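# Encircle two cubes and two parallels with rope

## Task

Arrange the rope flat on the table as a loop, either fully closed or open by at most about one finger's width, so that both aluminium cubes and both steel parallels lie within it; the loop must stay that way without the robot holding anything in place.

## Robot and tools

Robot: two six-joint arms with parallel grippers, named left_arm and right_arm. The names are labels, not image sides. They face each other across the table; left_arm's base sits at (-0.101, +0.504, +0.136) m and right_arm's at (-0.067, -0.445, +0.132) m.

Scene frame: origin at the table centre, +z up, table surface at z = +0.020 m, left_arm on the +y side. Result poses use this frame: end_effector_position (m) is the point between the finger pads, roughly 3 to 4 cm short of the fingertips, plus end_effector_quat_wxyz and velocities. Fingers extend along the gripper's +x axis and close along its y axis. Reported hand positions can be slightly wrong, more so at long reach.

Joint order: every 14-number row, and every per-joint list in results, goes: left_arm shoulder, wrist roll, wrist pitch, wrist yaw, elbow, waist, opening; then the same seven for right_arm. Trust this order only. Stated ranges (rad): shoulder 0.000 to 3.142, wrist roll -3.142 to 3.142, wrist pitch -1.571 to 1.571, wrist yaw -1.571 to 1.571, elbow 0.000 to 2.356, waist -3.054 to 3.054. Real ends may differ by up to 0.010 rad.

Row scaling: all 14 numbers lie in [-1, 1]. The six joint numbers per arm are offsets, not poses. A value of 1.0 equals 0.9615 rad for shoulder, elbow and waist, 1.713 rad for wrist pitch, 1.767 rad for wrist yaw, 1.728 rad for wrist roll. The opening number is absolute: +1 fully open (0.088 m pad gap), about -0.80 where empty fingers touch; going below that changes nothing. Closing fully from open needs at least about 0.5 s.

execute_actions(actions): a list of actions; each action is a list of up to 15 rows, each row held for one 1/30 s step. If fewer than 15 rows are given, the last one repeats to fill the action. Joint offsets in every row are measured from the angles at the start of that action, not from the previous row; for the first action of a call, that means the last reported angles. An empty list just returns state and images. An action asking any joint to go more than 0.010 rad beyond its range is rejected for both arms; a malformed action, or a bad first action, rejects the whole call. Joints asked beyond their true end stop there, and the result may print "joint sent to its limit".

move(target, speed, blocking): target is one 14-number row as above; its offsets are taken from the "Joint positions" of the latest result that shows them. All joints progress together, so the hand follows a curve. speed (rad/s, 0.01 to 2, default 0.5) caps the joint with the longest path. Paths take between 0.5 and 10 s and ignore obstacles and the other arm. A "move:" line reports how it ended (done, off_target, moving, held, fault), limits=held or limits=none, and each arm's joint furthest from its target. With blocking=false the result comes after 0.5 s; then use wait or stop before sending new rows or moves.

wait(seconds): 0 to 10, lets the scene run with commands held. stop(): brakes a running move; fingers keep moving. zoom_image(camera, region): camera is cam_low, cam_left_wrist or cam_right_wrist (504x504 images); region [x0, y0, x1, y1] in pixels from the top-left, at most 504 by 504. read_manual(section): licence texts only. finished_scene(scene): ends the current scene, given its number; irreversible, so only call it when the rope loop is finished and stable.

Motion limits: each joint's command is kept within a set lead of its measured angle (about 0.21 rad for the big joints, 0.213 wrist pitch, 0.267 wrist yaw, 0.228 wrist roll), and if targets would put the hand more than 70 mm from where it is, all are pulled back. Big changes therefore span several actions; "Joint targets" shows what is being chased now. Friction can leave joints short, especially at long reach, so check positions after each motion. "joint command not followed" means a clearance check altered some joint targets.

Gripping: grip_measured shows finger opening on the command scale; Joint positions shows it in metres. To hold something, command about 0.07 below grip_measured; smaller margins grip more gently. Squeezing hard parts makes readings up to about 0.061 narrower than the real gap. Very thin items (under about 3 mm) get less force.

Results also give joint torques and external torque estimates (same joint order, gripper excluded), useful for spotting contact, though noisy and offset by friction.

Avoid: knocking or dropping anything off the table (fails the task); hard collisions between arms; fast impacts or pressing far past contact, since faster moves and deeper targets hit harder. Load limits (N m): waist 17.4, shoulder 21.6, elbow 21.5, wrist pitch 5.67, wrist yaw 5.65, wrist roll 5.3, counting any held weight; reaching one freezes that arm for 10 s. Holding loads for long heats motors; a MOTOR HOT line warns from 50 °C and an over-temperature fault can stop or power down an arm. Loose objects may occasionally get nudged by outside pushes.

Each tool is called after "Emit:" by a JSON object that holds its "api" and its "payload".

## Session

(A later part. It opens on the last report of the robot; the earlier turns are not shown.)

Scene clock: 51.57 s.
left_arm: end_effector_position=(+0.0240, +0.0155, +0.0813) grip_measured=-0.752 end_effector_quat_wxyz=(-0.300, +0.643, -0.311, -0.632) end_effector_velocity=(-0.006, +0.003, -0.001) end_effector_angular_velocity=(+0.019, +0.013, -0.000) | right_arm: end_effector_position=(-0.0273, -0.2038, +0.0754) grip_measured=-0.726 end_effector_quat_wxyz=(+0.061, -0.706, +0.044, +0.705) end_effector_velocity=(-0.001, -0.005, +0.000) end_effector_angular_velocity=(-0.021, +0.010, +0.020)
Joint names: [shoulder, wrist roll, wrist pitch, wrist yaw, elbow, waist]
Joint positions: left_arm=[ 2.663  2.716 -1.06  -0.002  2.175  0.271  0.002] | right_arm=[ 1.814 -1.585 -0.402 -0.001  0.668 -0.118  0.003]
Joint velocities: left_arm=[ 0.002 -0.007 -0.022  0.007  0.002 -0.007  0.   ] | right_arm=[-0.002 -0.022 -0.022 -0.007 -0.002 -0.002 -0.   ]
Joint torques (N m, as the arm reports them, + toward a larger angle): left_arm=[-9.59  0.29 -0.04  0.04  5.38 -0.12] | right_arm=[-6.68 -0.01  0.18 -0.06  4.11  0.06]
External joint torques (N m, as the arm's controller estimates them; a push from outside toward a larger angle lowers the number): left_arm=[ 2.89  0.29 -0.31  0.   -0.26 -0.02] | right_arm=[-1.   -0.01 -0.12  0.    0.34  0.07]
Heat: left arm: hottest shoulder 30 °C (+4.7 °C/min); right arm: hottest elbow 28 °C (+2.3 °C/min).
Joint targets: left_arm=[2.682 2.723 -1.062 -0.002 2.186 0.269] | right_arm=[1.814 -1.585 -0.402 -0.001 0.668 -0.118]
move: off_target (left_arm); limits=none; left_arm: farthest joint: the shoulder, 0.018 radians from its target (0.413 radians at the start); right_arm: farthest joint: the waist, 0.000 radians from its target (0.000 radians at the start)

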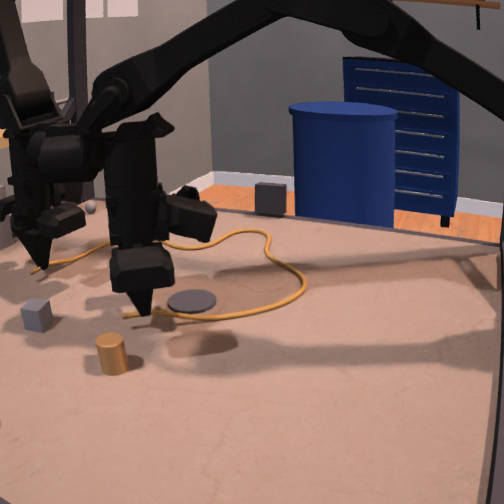

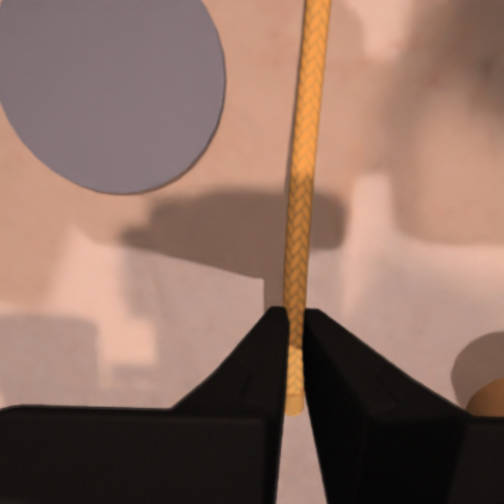

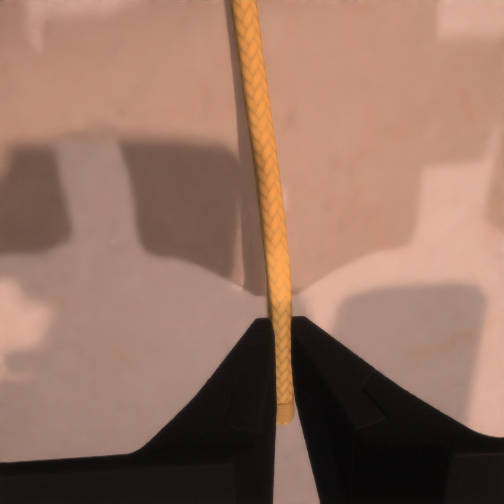

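Emit:
{"api": "move", "payload": {"target": [0.065,0.17,0.14,0,0,-0.03,-0.9,0,-0.3,0,0,0,0,-0.9]}}

Emit:
{"api": "execute_actions", "payload": {"actions": [[[0,0,0,0,0,0,-0.4,0,0,0,0,0,0,-0.9]]]}}

Emit:
{"api": "move", "payload": {"target": [-1,0,0,0,-0.6,0,-0.4,0,0,0,0,0,0,-0.9], "speed": 0.8}}

Scene clock: 56.97 s.
left_arm: end_effector_position=(+0.0209, -0.0313, +0.0672) grip_measured=-0.752 end_effector_quat_wxyz=(-0.347, +0.636, -0.451, -0.521) end_effector_velocity=(-0.001, +0.003, -0.001) end_effector_angular_velocity=(+0.013, -0.003, +0.006) | right_arm: end_effector_position=(-0.0273, -0.2038, +0.0754) grip_measured=-0.726 end_effector_quat_wxyz=(+0.121, +0.698, +0.137, -0.693) end_effector_velocity=(-0.001, -0.001, +0.002) end_effector_angular_velocity=(-0.011, +0.009, +0.005)
Joint names: [shoulder, wrist roll, wrist pitch, wrist yaw, elbow, waist]
Joint positions: left_arm=[ 2.704  3.002 -0.823 -0.002  2.176  0.244  0.002] | right_arm=[ 1.814 -2.101 -0.402 -0.001  0.668 -0.118  0.003]
Joint velocities: left_arm=[-0.002 -0.007 -0.007 -0.007 -0.007 -0.002 -0.   ] | right_arm=[-0.002 -0.007 -0.022 -0.007  0.007 -0.002 -0.   ]
Joint torques (N m, as the arm reports them, + toward a larger angle): left_arm=[-9.48  0.26  0.53  0.02  4.53 -0.2 ] | right_arm=[-6.65 -0.1   0.15 -0.05  4.07  0.05]
External joint torques (N m, as the arm's controller estimates them; a push from outside toward a larger angle lowers the number): left_arm=[ 3.32  0.26 -0.05  0.   -1.3  -0.2 ] | right_arm=[-0.99 -0.1  -0.13 -0.01  0.31  0.07]
Heat: left arm: hottest shoulder 32 °C (+6.3 °C/min); right arm: hottest elbow 28 °C (+2.1 °C/min).
Joint targets: left_arm=[2.726 3.010 -0.820 -0.002 2.176 0.242] | right_arm=[1.814 -2.104 -0.402 -0.001 0.668 -0.118]
move: off_target (left_arm); limits=none; left_arm: farthest joint: the shoulder, 0.022 radians from its target (0.062 radians at the start); right_arm: farthest joint: the wrist roll, 0.002 radians from its target (0.518 radians at the start)

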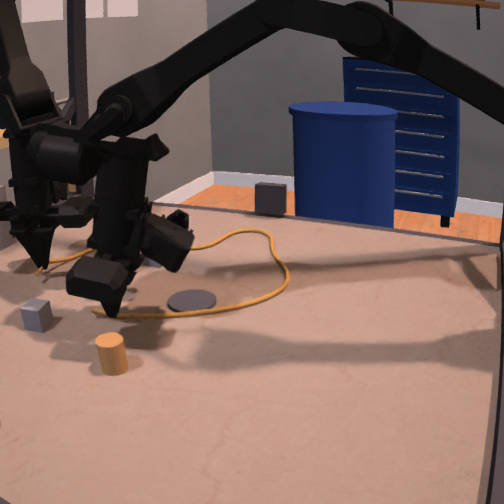

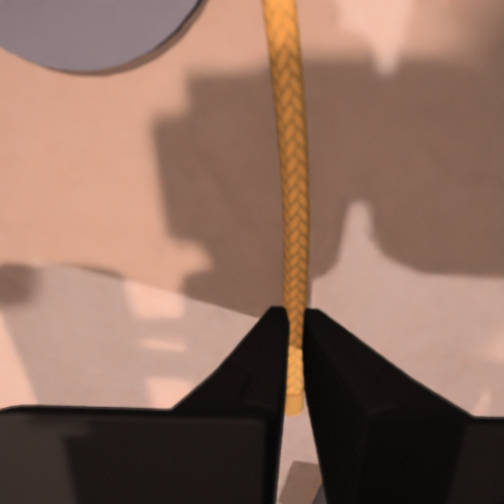

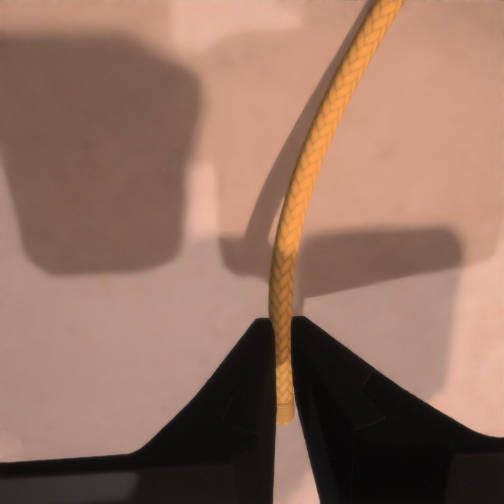

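Scene clock: 57.47 s.
left_arm: end_effector_position=(+0.0209, -0.0314, +0.0673) grip_measured=-0.409 end_effector_quat_wxyz=(-0.347, +0.637, -0.451, -0.521) end_effector_velocity=(-0.001, +0.005, -0.000) end_effector_angular_velocity=(+0.023, -0.001, +0.006) | right_arm: end_effector_position=(-0.0273, -0.2038, +0.0754) grip_measured=-0.726 end_effector_quat_wxyz=(+0.121, +0.698, +0.137, -0.693) end_effector_velocity=(-0.001, -0.004, -0.001) end_effector_angular_velocity=(-0.011, +0.009, +0.005)
Joint names: [shoulder, wrist roll, wrist pitch, wrist yaw, elbow, waist]
Joint positions: left_arm=[ 2.704  3.002 -0.822 -0.002  2.176  0.244  0.019] | right_arm=[ 1.814 -2.101 -0.402 -0.001  0.668 -0.118  0.003]
Joint velocities: left_arm=[-0.002 -0.007 -0.022 -0.007 -0.002 -0.002  0.002] | right_arm=[-0.002 -0.007 -0.007 -0.007 -0.007 -0.002 -0.   ]
Joint torques (N m, as the arm reports them, + toward a larger angle): left_arm=[-12.14   0.01   0.34   0.02   4.52   0.02] | right_arm=[-6.65 -0.01  0.15 -0.05  4.07  0.05]
External joint torques (N m, as the arm's controller estimates them; a push from outside toward a larger angle lowers the number): left_arm=[ 0.75  0.01 -0.26  0.   -1.38  0.02] | right_arm=[-1.02 -0.01 -0.11  0.    0.37  0.04]
Heat: left arm: hottest shoulder 32 °C (+6.3 °C/min); right arm: hottest elbow 28 °C (+2.1 °C/min).
Joint targets: left_arm=[2.704 3.002 -0.823 -0.002 2.176 0.244] | right_arm=[1.814 -2.101 -0.402 -0.001 0.668 -0.118]

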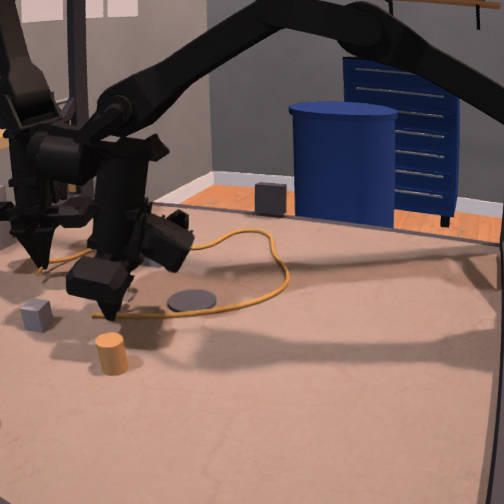

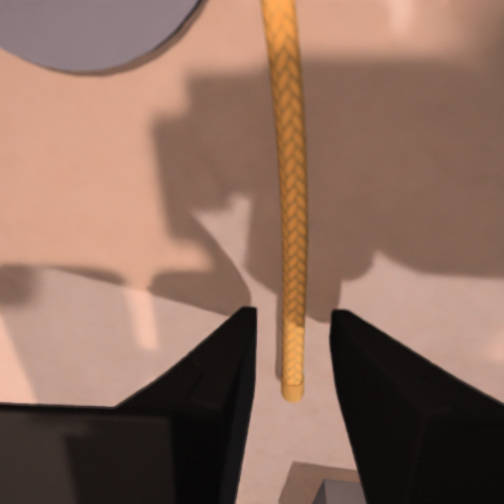

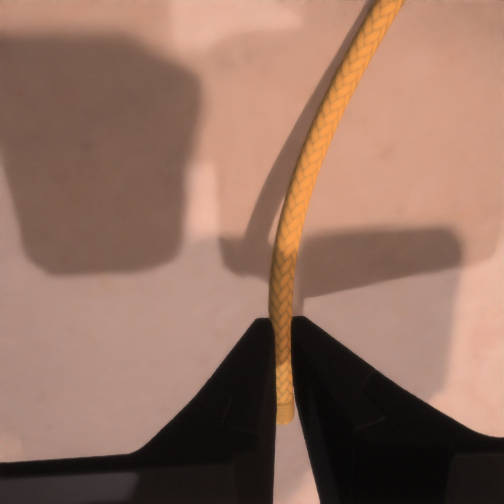

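Scene clock: 59.33 s.
left_arm: end_effector_position=(-0.0025, +0.0713, +0.3462) grip_measured=-0.404 end_effector_quat_wxyz=(-0.239, +0.712, -0.526, -0.399) end_effector_velocity=(+0.000, +0.000, -0.001) end_effector_angular_velocity=(-0.002, -0.002, +0.008) | right_arm: end_effector_position=(-0.0273, -0.2038, +0.0754) grip_measured=-0.726 end_effector_quat_wxyz=(+0.121, +0.698, +0.137, -0.693) end_effector_velocity=(-0.003, -0.003, -0.001) end_effector_angular_velocity=(-0.008, +0.024, -0.009)
Joint names: [shoulder, wrist roll, wrist pitch, wrist yaw, elbow, waist]
Joint positions: left_arm=[ 1.752  3.002 -0.822 -0.002  1.613  0.244  0.019] | right_arm=[ 1.814 -2.101 -0.402 -0.001  0.668 -0.118  0.003]
Joint velocities: left_arm=[-0.002 -0.007  0.007 -0.007 -0.007 -0.002 -0.   ] | right_arm=[ 0.002  0.007 -0.007 -0.022 -0.002 -0.002  0.   ]
Joint torques (N m, as the arm reports them, + toward a larger angle): left_arm=[-8.7  -0.01  0.9   0.02  3.79  0.03] | right_arm=[-6.65 -0.01  0.15 -0.05  4.07  0.05]
External joint torques (N m, as the arm's controller estimates them; a push from outside toward a larger angle lowers the number): left_arm=[-0.53  0.   -0.33  0.01 -2.97 -0.01] | right_arm=[-1.02 -0.01 -0.13  0.    0.32  0.05]
Heat: left arm: hottest shoulder 33 °C (+7.1 °C/min); right arm: hottest elbow 28 °C (+2.0 °C/min).
Joint targets: left_arm=[1.742 3.002 -0.822 -0.002 1.599 0.244] | right_arm=[1.814 -2.101 -0.402 -0.001 0.668 -0.118]
move: off_target (left_arm); limits=none; left_arm: farthest joint: the elbow, 0.014 radians from its target (0.577 radians at the start); right_arm: farthest joint: the waist, 0.000 radians from its target (0.000 radians at the start)

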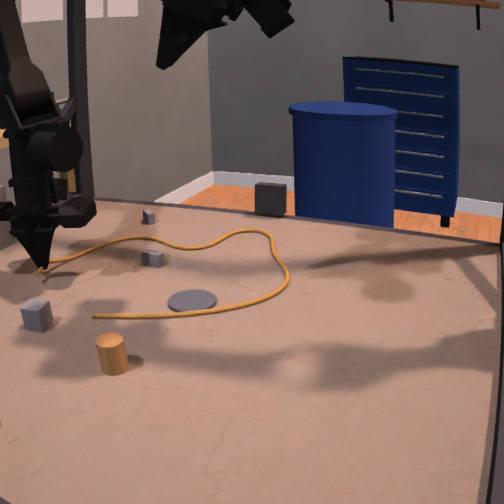

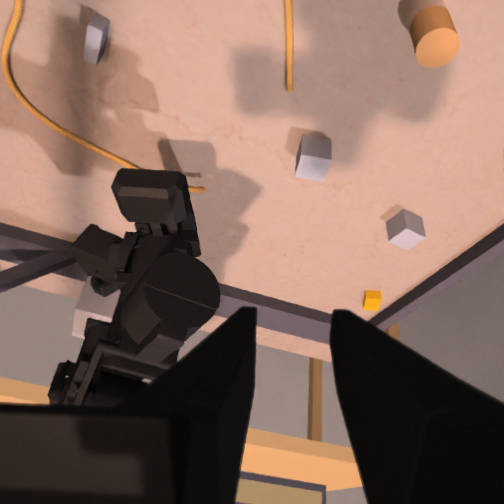

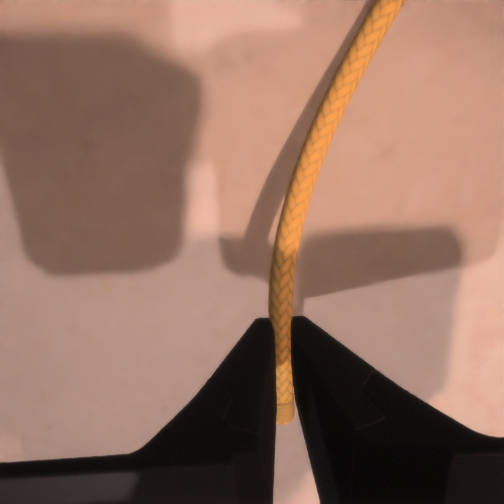

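Emit:
{"api": "move", "payload": {"target": [-0.8,-1,-0.2,0,-0.7,-0.2,-0.4,0,0,0,0,0,0,-0.9], "speed": 1.5}}

Emit:
{"api": "move", "payload": {"target": [0,-0.73,0,0,0,0,-0.4,0.59,-0.2,-0.246,0,1,-0.03,-0.9], "speed": 0.7}}

Scene clock: 65.70 s.
left_arm: end_effector_position=(-0.0943, +0.3025, +0.3087) grip_measured=-0.403 end_effector_quat_wxyz=(+0.243, +0.670, -0.018, -0.702) end_effector_velocity=(+0.001, -0.000, -0.001) end_effector_angular_velocity=(-0.002, -0.004, +0.007) | right_arm: end_effector_position=(-0.0273, -0.2038, +0.0754) grip_measured=-0.726 end_effector_quat_wxyz=(+0.121, +0.698, +0.137, -0.693) end_effector_velocity=(-0.000, -0.005, -0.002) end_effector_angular_velocity=(-0.016, +0.010, +0.000)
Joint names: [shoulder, wrist roll, wrist pitch, wrist yaw, elbow, waist]
Joint positions: left_arm=[ 0.987  1.282 -1.163 -0.002  0.953  0.054  0.019] | right_arm=[ 1.814 -2.101 -0.402 -0.001  0.668 -0.118  0.003]
Joint velocities: left_arm=[-0.002 -0.007  0.007 -0.007 -0.007 -0.002 -0.   ] | right_arm=[ 0.002 -0.007 -0.007 -0.007 -0.007 -0.007 -0.   ]
Joint torques (N m, as the arm reports them, + toward a larger angle): left_arm=[-1.99 -0.28  0.58  0.06  3.53 -0.23] | right_arm=[-6.65 -0.02  0.15 -0.05  4.07  0.06]
External joint torques (N m, as the arm's controller estimates them; a push from outside toward a larger angle lowers the number): left_arm=[ 0.05 -0.26 -0.38  0.01 -2.8  -0.23] | right_arm=[-1.05 -0.02 -0.11  0.    0.39  0.05]
Heat: left arm: hottest shoulder 33 °C (+5.0 °C/min); right arm: hottest elbow 28 °C (+2.0 °C/min).
Joint targets: left_arm=[0.983 1.274 -1.165 -0.002 0.940 0.052] | right_arm=[1.814 -2.101 -0.402 -0.001 0.668 -0.118]
move: off_target (left_arm); limits=none; left_arm: farthest joint: the elbow, 0.014 radians from its target (0.673 radians at the start); right_arm: farthest joint: the waist, 0.000 radians from its target (0.000 radians at the start)

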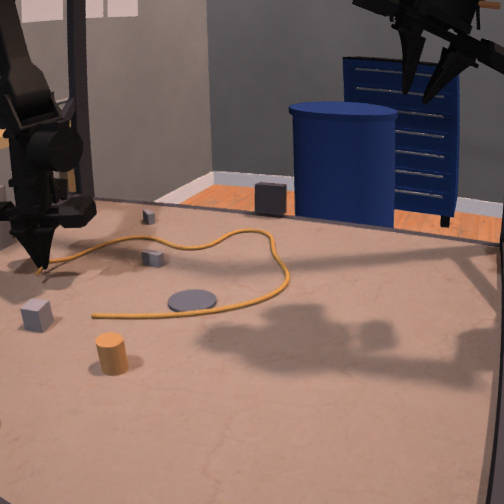

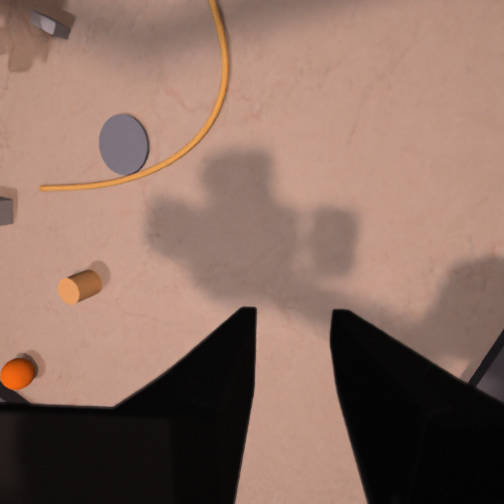

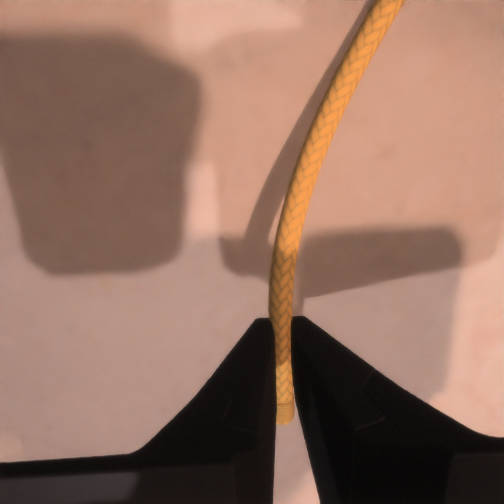

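Scene clock: 68.20 s.
left_arm: end_effector_position=(-0.0943, +0.3025, +0.3087) grip_measured=-0.403 end_effector_quat_wxyz=(+0.589, +0.400, +0.397, -0.579) end_effector_velocity=(+0.001, -0.001, +0.001) end_effector_angular_velocity=(-0.012, -0.010, -0.007) | right_arm: end_effector_position=(+0.0138, -0.0220, +0.0809) grip_measured=-0.726 end_effector_quat_wxyz=(+0.235, +0.667, +0.239, -0.665) end_effector_velocity=(-0.000, -0.002, +0.000) end_effector_angular_velocity=(-0.006, +0.008, +0.020)
Joint names: [shoulder, wrist roll, wrist pitch, wrist yaw, elbow, waist]
Joint positions: left_arm=[ 0.987  0.028 -1.163 -0.002  0.953  0.054  0.019] | right_arm=[ 2.365 -2.444 -0.82  -0.001  1.62  -0.144  0.003]
Joint velocities: left_arm=[-0.007  0.007  0.007 -0.007 -0.002 -0.002 -0.   ] | right_arm=[-0.002 -0.022 -0.007 -0.007 -0.002 -0.002  0.   ]
Joint torques (N m, as the arm reports them, + toward a larger angle): left_arm=[-1.47 -0.25  0.73 -0.01  4.99  0.03] | right_arm=[-10.48  -0.11  -0.11  -0.03   7.08  -0.22]
External joint torques (N m, as the arm's controller estimates them; a push from outside toward a larger angle lowers the number): left_arm=[ 0.67 -0.25 -0.26  0.   -1.4   0.03] | right_arm=[ 0.19 -0.11 -0.35  0.01  1.96 -0.3 ]
Heat: left arm: hottest shoulder 33 °C (+5.1 °C/min); right arm: hottest elbow 28 °C (+1.0 °C/min).
Joint targets: left_arm=[0.987 0.020 -1.163 -0.002 0.954 0.054] | right_arm=[2.381 -2.446 -0.823 -0.001 1.630 -0.146]
move: off_target (right_arm); limits=none; left_arm: farthest joint: the wrist roll, 0.007 radians from its target (1.261 radians at the start); right_arm: farthest joint: the shoulder, 0.017 radians from its target (0.567 radians at the start)

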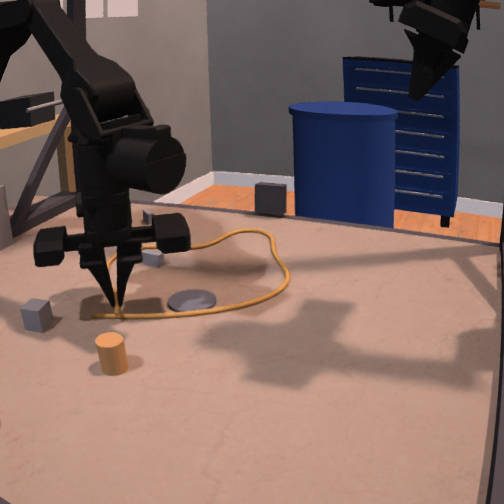

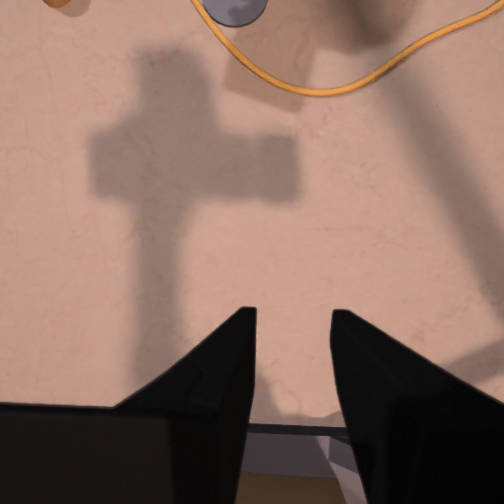

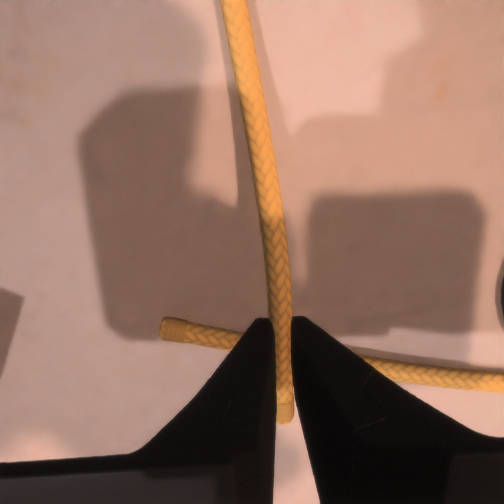

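Emit:
{"api": "move", "payload": {"target": [0,0,0,0,0,0,-0.4,0,0,0.05,0,0,-0.05,-0.9], "speed": 0.2}}

Emit:
{"api": "execute_actions", "payload": {"actions": [[[0,0,0,0,0,0,-0.4,0.04,0,0.014,0,0,0,-0.9]],[[0,0,0,0,0,0,-0.4,0,0,0,0,0,0,-0.4]]]}}

Scene clock: 71.50 s.
left_arm: end_effector_position=(-0.0943, +0.3025, +0.3087) grip_measured=-0.403 end_effector_quat_wxyz=(+0.589, +0.400, +0.397, -0.579) end_effector_velocity=(+0.001, +0.002, -0.000) end_effector_angular_velocity=(+0.003, -0.004, +0.007) | right_arm: end_effector_position=(+0.0374, -0.0087, +0.0817) grip_measured=-0.726 end_effector_quat_wxyz=(+0.195, +0.687, +0.248, -0.654) end_effector_velocity=(-0.002, +0.001, -0.001) end_effector_angular_velocity=(+0.004, +0.005, +0.025)
Joint names: [shoulder, wrist roll, wrist pitch, wrist yaw, elbow, waist]
Joint positions: left_arm=[ 0.987  0.028 -1.163 -0.002  0.953  0.054  0.019] | right_arm=[ 2.365 -2.444 -0.737 -0.001  1.62  -0.19   0.003]
Joint velocities: left_arm=[-0.007 -0.007 -0.007 -0.007 -0.002 -0.002  0.   ] | right_arm=[ 0.002 -0.022  0.007 -0.007 -0.002  0.002  0.   ]
Joint torques (N m, as the arm reports them, + toward a larger angle): left_arm=[-1.49  0.02  0.72 -0.01  5.    0.03] | right_arm=[-12.8    0.     0.4   -0.03   5.84  -0.13]
External joint torques (N m, as the arm's controller estimates them; a push from outside toward a larger angle lowers the number): left_arm=[ 0.66  0.02 -0.25  0.   -1.38  0.03] | right_arm=[-2.    0.    0.02  0.    0.6  -0.2 ]
Heat: left arm: hottest shoulder 32 °C (+4.0 °C/min); right arm: hottest elbow 28 °C (+1.0 °C/min).
Joint targets: left_arm=[0.987 0.028 -1.163 -0.002 0.953 0.054] | right_arm=[2.364 -2.444 -0.735 -0.001 1.620 -0.192]
move: done; limits=none; left_arm: farthest joint: the waist, 0.000 radians from its target (0.000 radians at the start); right_arm: farthest joint: the wrist pitch, 0.003 radians from its target (0.086 radians at the start)

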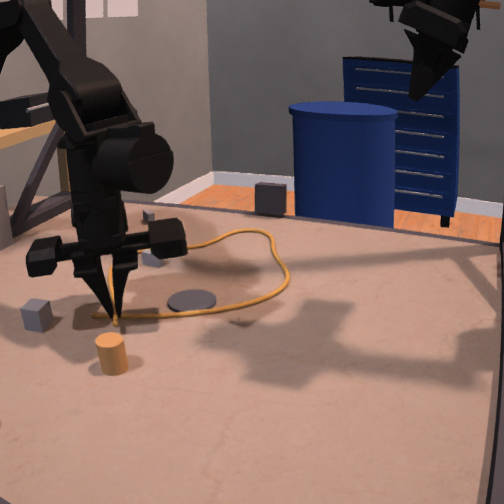

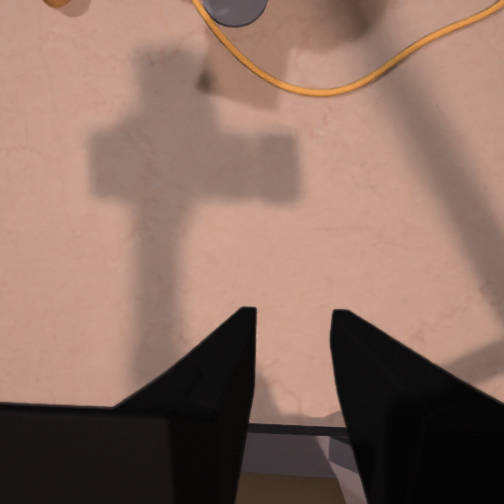

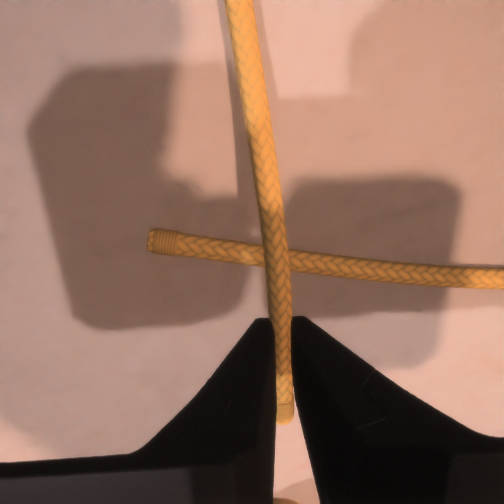

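Scene clock: 72.50 s.
left_arm: end_effector_position=(-0.0943, +0.3025, +0.3087) grip_measured=-0.403 end_effector_quat_wxyz=(+0.589, +0.400, +0.397, -0.579) end_effector_velocity=(+0.001, -0.001, +0.000) end_effector_angular_velocity=(-0.007, +0.001, +0.021) | right_arm: end_effector_position=(+0.0378, -0.0072, +0.0736) grip_measured=-0.408 end_effector_quat_wxyz=(+0.194, +0.687, +0.249, -0.654) end_effector_velocity=(-0.002, +0.001, +0.002) end_effector_angular_velocity=(+0.009, +0.007, -0.019)
Joint names: [shoulder, wrist roll, wrist pitch, wrist yaw, elbow, waist]
Joint positions: left_arm=[ 0.987  0.028 -1.163 -0.002  0.953  0.054  0.019] | right_arm=[ 2.384 -2.444 -0.716 -0.001  1.62  -0.19   0.019]
Joint velocities: left_arm=[-0.002 -0.022  0.007 -0.007 -0.002 -0.002 -0.   ] | right_arm=[-0.007  0.022  0.007 -0.007 -0.007  0.002  0.002]
Joint torques (N m, as the arm reports them, + toward a larger angle): left_arm=[-1.48  0.01  0.73 -0.01  4.99  0.02] | right_arm=[-12.95  -0.01   0.23  -0.03   5.92   0.05]
External joint torques (N m, as the arm's controller estimates them; a push from outside toward a larger angle lowers the number): left_arm=[ 0.63  0.01 -0.26  0.   -1.39  0.02] | right_arm=[-2.01 -0.01 -0.16  0.    0.69  0.04]
External joint torques at the end of the 1st action: left_arm=[ 0.67  0.01 -0.26  0.   -1.4   0.04] | right_arm=[ 0.44 -0.02 -0.04  0.    0.51  0.06]
Heat: left arm: hottest shoulder 32 °C (+4.0 °C/min); right arm: hottest elbow 28 °C (+1.0 °C/min).
Joint targets: left_arm=[0.987 0.028 -1.163 -0.002 0.953 0.054] | right_arm=[2.384 -2.444 -0.716 -0.001 1.620 -0.190]

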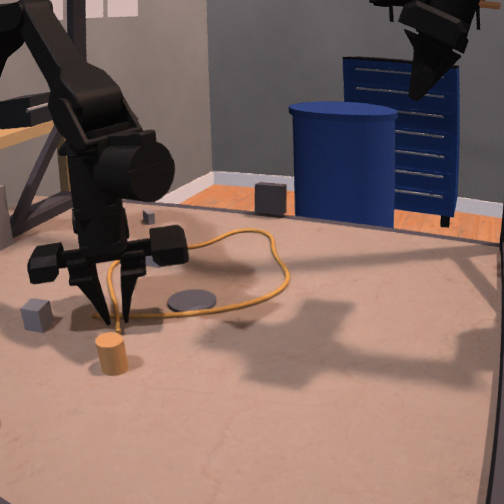

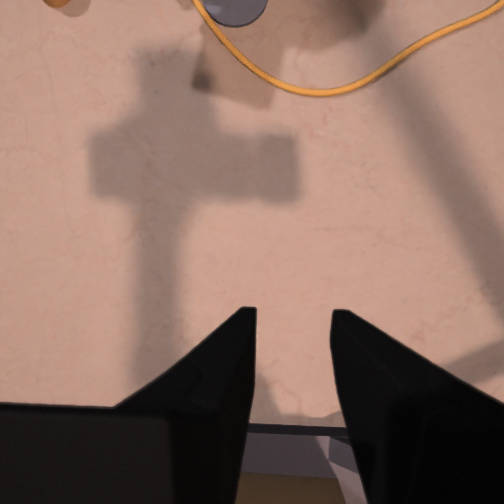

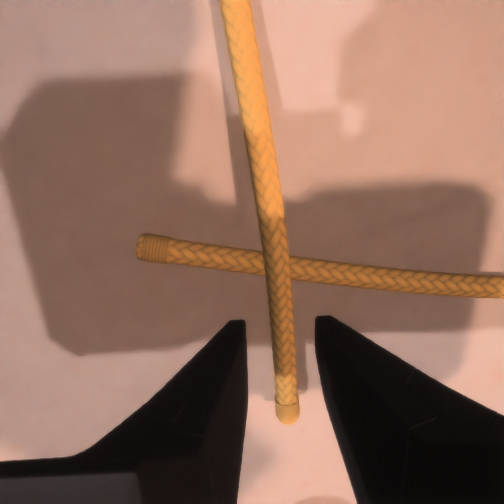

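Emit:
{"api": "move", "payload": {"target": [0,0,0,0,0,0,-0.4,-0.1,0,-0.05,0,0,0,-0.4]}}

Emit:
{"api": "move", "payload": {"target": [0,0.0,0.2,0,0,0,-0.4,-0.26,0.98,-0.065,0,-0.24,-0.203,0.6], "speed": 1.3}}

Scene clock: 76.00 s.
left_arm: end_effector_position=(-0.0943, +0.3025, +0.3087) grip_measured=-0.403 end_effector_quat_wxyz=(+0.589, +0.400, +0.397, -0.579) end_effector_velocity=(-0.002, +0.002, -0.002) end_effector_angular_velocity=(+0.012, +0.010, +0.002) | right_arm: end_effector_position=(+0.0366, -0.0121, +0.1101) grip_measured=-0.402 end_effector_quat_wxyz=(+0.192, +0.689, +0.251, -0.653) end_effector_velocity=(-0.001, -0.004, +0.001) end_effector_angular_velocity=(-0.015, +0.012, -0.009)
Joint names: [shoulder, wrist roll, wrist pitch, wrist yaw, elbow, waist]
Joint positions: left_arm=[ 0.987  0.028 -1.163 -0.002  0.953  0.054  0.019] | right_arm=[ 2.295 -2.444 -0.798 -0.001  1.62  -0.19   0.019]
Joint velocities: left_arm=[ 0.002 -0.007 -0.007  0.007 -0.002 -0.002 -0.   ] | right_arm=[-0.002  0.007 -0.022 -0.007  0.002 -0.002 -0.   ]
Joint torques (N m, as the arm reports them, + toward a larger angle): left_arm=[-1.49  0.02  0.73 -0.01  4.98  0.02] | right_arm=[-13.32  -0.01   0.05  -0.04   6.2    0.06]
External joint torques (N m, as the arm's controller estimates them; a push from outside toward a larger angle lowers the number): left_arm=[ 0.6   0.01 -0.26  0.   -1.38  0.04] | right_arm=[-2.62 -0.01 -0.36  0.    0.7  -0.01]
Heat: left arm: hottest shoulder 32 °C (+4.1 °C/min); right arm: hottest shoulder 28 °C (+0.0 °C/min).
Joint targets: left_arm=[0.987 0.028 -1.163 -0.002 0.953 0.054] | right_arm=[2.288 -2.444 -0.801 -0.001 1.620 -0.190]
move: done; limits=none; left_arm: farthest joint: the waist, 0.000 radians from its target (0.000 radians at the start); right_arm: farthest joint: the shoulder, 0.007 radians from its target (0.097 radians at the start)

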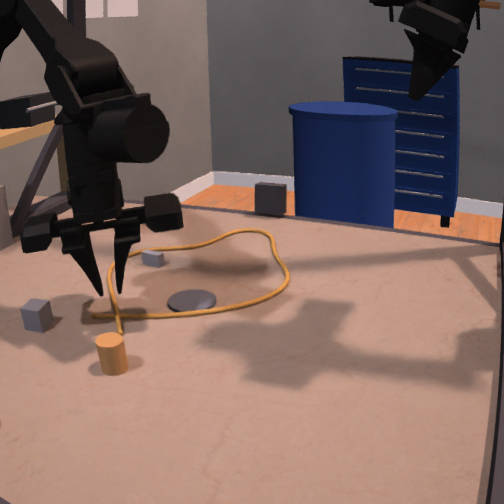

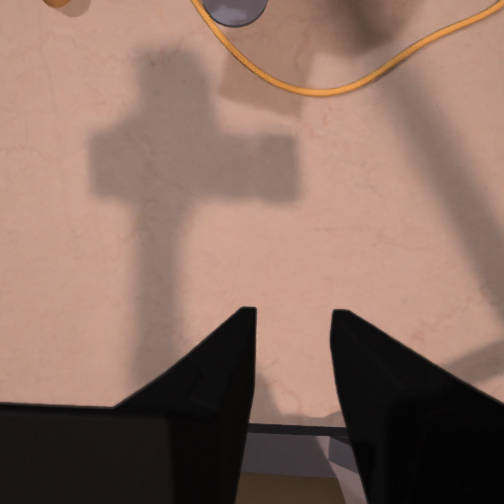

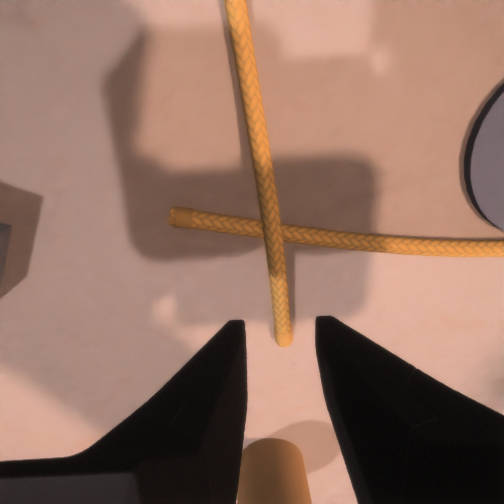

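Scene clock: 78.13 s.
left_arm: end_effector_position=(-0.0921, +0.2390, +0.3472) grip_measured=-0.403 end_effector_quat_wxyz=(+0.651, +0.297, +0.289, -0.636) end_effector_velocity=(+0.000, +0.002, -0.001) end_effector_angular_velocity=(+0.007, +0.009, +0.019) | right_arm: end_effector_position=(+0.0889, -0.1023, +0.1504) grip_measured=+0.598 end_effector_quat_wxyz=(+0.416, -0.573, +0.408, +0.576) end_effector_velocity=(-0.001, -0.002, +0.000) end_effector_angular_velocity=(-0.004, +0.010, -0.010)
Joint names: [shoulder, wrist roll, wrist pitch, wrist yaw, elbow, waist]
Joint positions: left_arm=[ 0.987  0.028 -0.821 -0.002  0.953  0.054  0.019] | right_arm=[ 2.054 -0.754 -0.907 -0.001  1.402 -0.382  0.068]
Joint velocities: left_arm=[-0.002 -0.022 -0.007 -0.007 -0.002 -0.002 -0.   ] | right_arm=[-0.002  0.007 -0.007 -0.007 -0.002 -0.002  0.   ]
Joint torques (N m, as the arm reports them, + toward a larger angle): left_arm=[-1.94  0.01  1.2  -0.01  5.4   0.02] | right_arm=[-11.84   0.08   0.01  -0.05   4.35  -0.23]
External joint torques (N m, as the arm's controller estimates them; a push from outside toward a larger angle lowers the number): left_arm=[ 0.64  0.01 -0.24  0.   -1.42  0.  ] | right_arm=[-2.89  0.07 -0.3   0.   -0.99 -0.24]
Heat: left arm: hottest shoulder 31 °C (+3.0 °C/min); right arm: hottest shoulder 28 °C (+0.0 °C/min).
Joint targets: left_arm=[0.987 0.028 -0.820 -0.002 0.953 0.054] | right_arm=[2.045 -0.751 -0.910 -0.001 1.390 -0.385]
move: off_target (right_arm); limits=none; left_arm: farthest joint: the wrist pitch, 0.001 radians from its target (0.342 radians at the start); right_arm: farthest joint: the elbow, 0.013 radians from its target (0.231 radians at the start)

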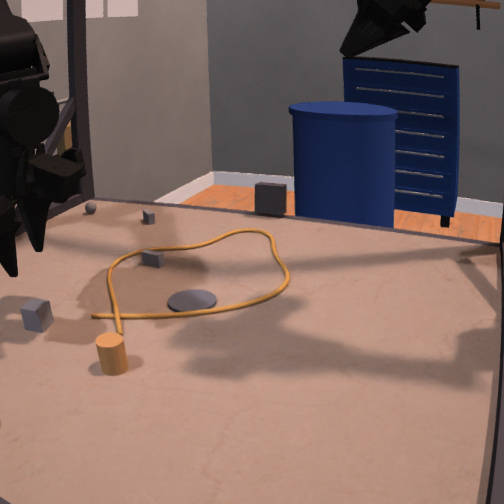

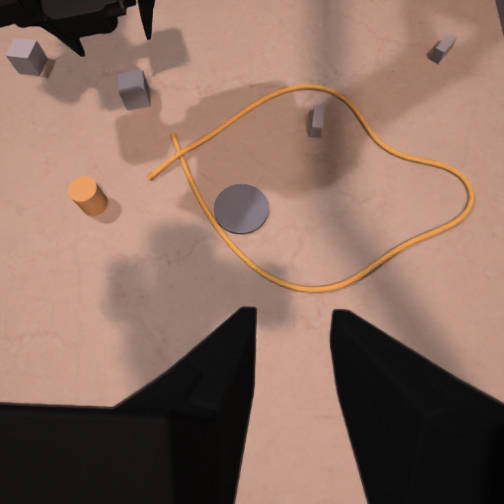

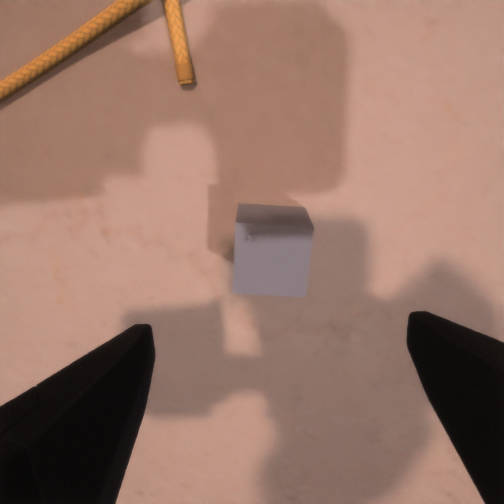

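Emit:
{"api": "move", "payload": {"target": [0,0,0,0,0,0,-0.4,0.168,0.055,0.149,0,-0.135,0,0.6], "speed": 0.35}}

Emit:
{"api": "execute_actions", "payload": {"actions": [[[0,0,0,0,0,0,-0.4,0,0,0,0,0,0,-0.3]]]}}

Scene clock: 81.90 s.
left_arm: end_effector_position=(-0.0921, +0.2390, +0.3472) grip_measured=-0.403 end_effector_quat_wxyz=(+0.651, +0.297, +0.289, -0.636) end_effector_velocity=(-0.001, +0.002, -0.003) end_effector_angular_velocity=(+0.012, -0.000, +0.003) | right_arm: end_effector_position=(+0.0870, -0.1067, +0.0725) grip_measured=+0.598 end_effector_quat_wxyz=(+0.438, -0.555, +0.439, +0.555) end_effector_velocity=(-0.002, +0.002, +0.000) end_effector_angular_velocity=(+0.016, +0.017, +0.005)
Joint names: [shoulder, wrist roll, wrist pitch, wrist yaw, elbow, waist]
Joint positions: left_arm=[ 0.987  0.028 -0.821 -0.002  0.953  0.054  0.019] | right_arm=[ 2.202 -0.661 -0.655 -0.001  1.283 -0.382  0.068]
Joint velocities: left_arm=[-0.002 -0.007 -0.007 -0.007 -0.007 -0.007  0.   ] | right_arm=[-0.002 -0.007  0.007 -0.022 -0.002 -0.002 -0.   ]
Joint torques (N m, as the arm reports them, + toward a larger angle): left_arm=[-1.94  0.01  1.14  0.    5.4   0.02] | right_arm=[-9.28  0.08  0.31 -0.05  3.56  0.07]
External joint torques (N m, as the arm's controller estimates them; a push from outside toward a larger angle lowers the number): left_arm=[ 0.65  0.01 -0.3   0.   -1.42  0.04] | right_arm=[ 0.03  0.08  0.01  0.   -1.12  0.12]
Heat: left arm: hottest shoulder 31 °C (+3.0 °C/min); right arm: hottest shoulder 29 °C (+1.0 °C/min).
Joint targets: left_arm=[0.987 0.028 -0.821 -0.002 0.953 0.054] | right_arm=[2.216 -0.658 -0.652 -0.001 1.272 -0.382]
move: off_target (right_arm); limits=none; left_arm: farthest joint: the waist, 0.000 radians from its target (0.000 radians at the start); right_arm: farthest joint: the shoulder, 0.014 radians from its target (0.162 radians at the start)

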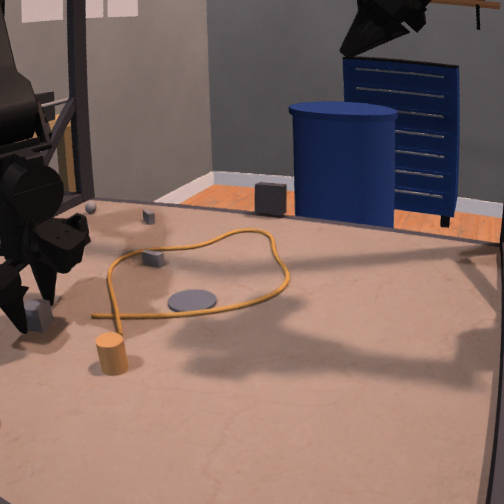

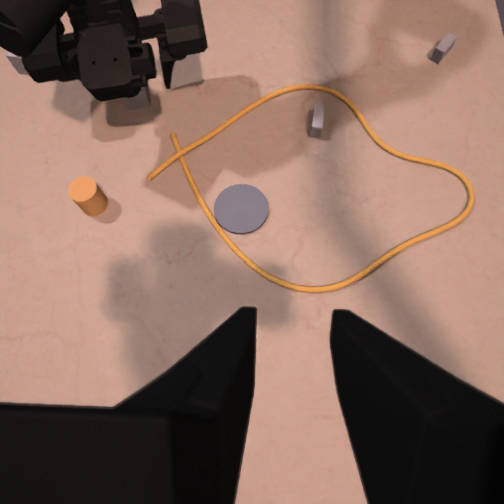

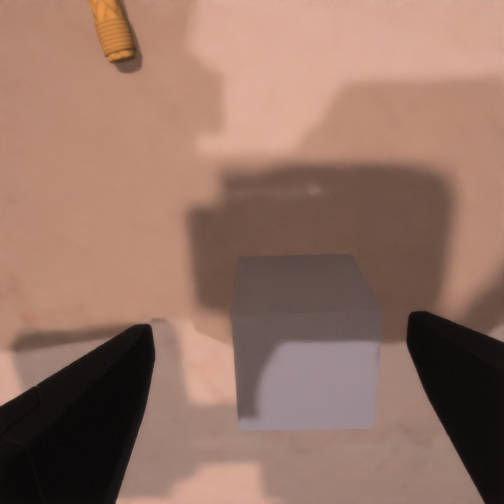

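Scene clock: 82.40 s.
left_arm: end_effector_position=(-0.0921, +0.2390, +0.3472) grip_measured=-0.403 end_effector_quat_wxyz=(+0.651, +0.297, +0.289, -0.636) end_effector_velocity=(-0.002, +0.004, -0.004) end_effector_angular_velocity=(+0.022, +0.011, -0.002) | right_arm: end_effector_position=(+0.0870, -0.1068, +0.0725) grip_measured=-0.219 end_effector_quat_wxyz=(+0.437, -0.555, +0.439, +0.555) end_effector_velocity=(-0.002, -0.004, -0.001) end_effector_angular_velocity=(-0.008, +0.012, +0.020)
Joint names: [shoulder, wrist roll, wrist pitch, wrist yaw, elbow, waist]
Joint positions: left_arm=[ 0.987  0.028 -0.821 -0.002  0.953  0.054  0.019] | right_arm=[ 2.202 -0.661 -0.655 -0.     1.283 -0.382  0.028]
Joint velocities: left_arm=[-0.002 -0.007 -0.022  0.007 -0.002 -0.002 -0.   ] | right_arm=[-0.002 -0.022 -0.007 -0.007 -0.007 -0.002 -0.   ]
Joint torques (N m, as the arm reports them, + toward a larger angle): left_arm=[-1.94  0.01  1.14 -0.01  5.39  0.03] | right_arm=[-10.93  -0.01   0.19  -0.06   5.13   0.06]
External joint torques (N m, as the arm's controller estimates them; a push from outside toward a larger angle lowers the number): left_arm=[ 0.63  0.01 -0.3   0.   -1.41  0.04] | right_arm=[-1.65 -0.01 -0.12 -0.02  0.48  0.06]
Heat: left arm: hottest shoulder 31 °C (+3.0 °C/min); right arm: hottest shoulder 29 °C (+1.0 °C/min).
Joint targets: left_arm=[0.987 0.028 -0.821 -0.002 0.953 0.054] | right_arm=[2.202 -0.661 -0.655 -0.001 1.283 -0.382]

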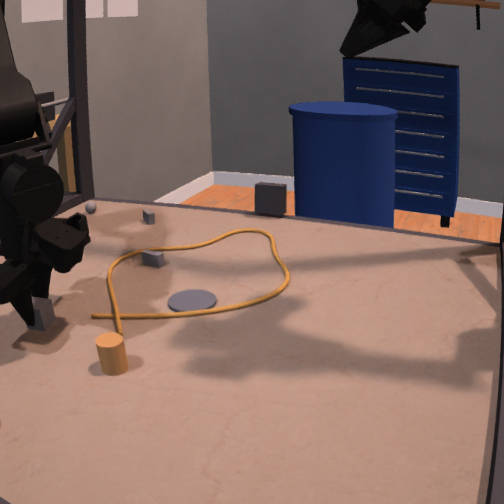

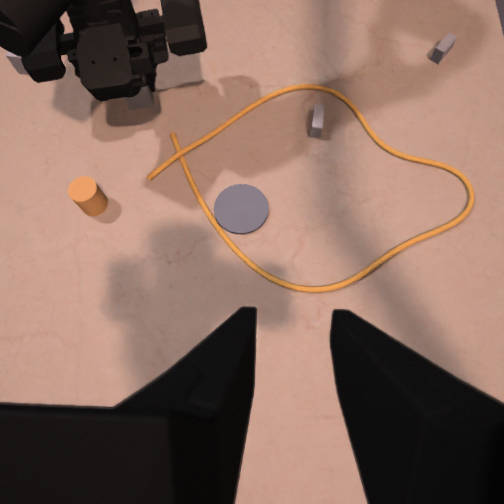

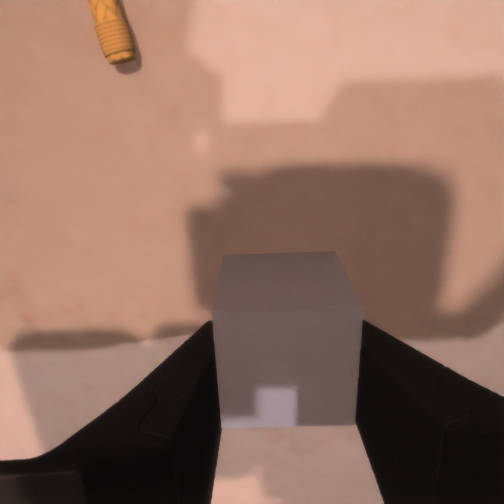

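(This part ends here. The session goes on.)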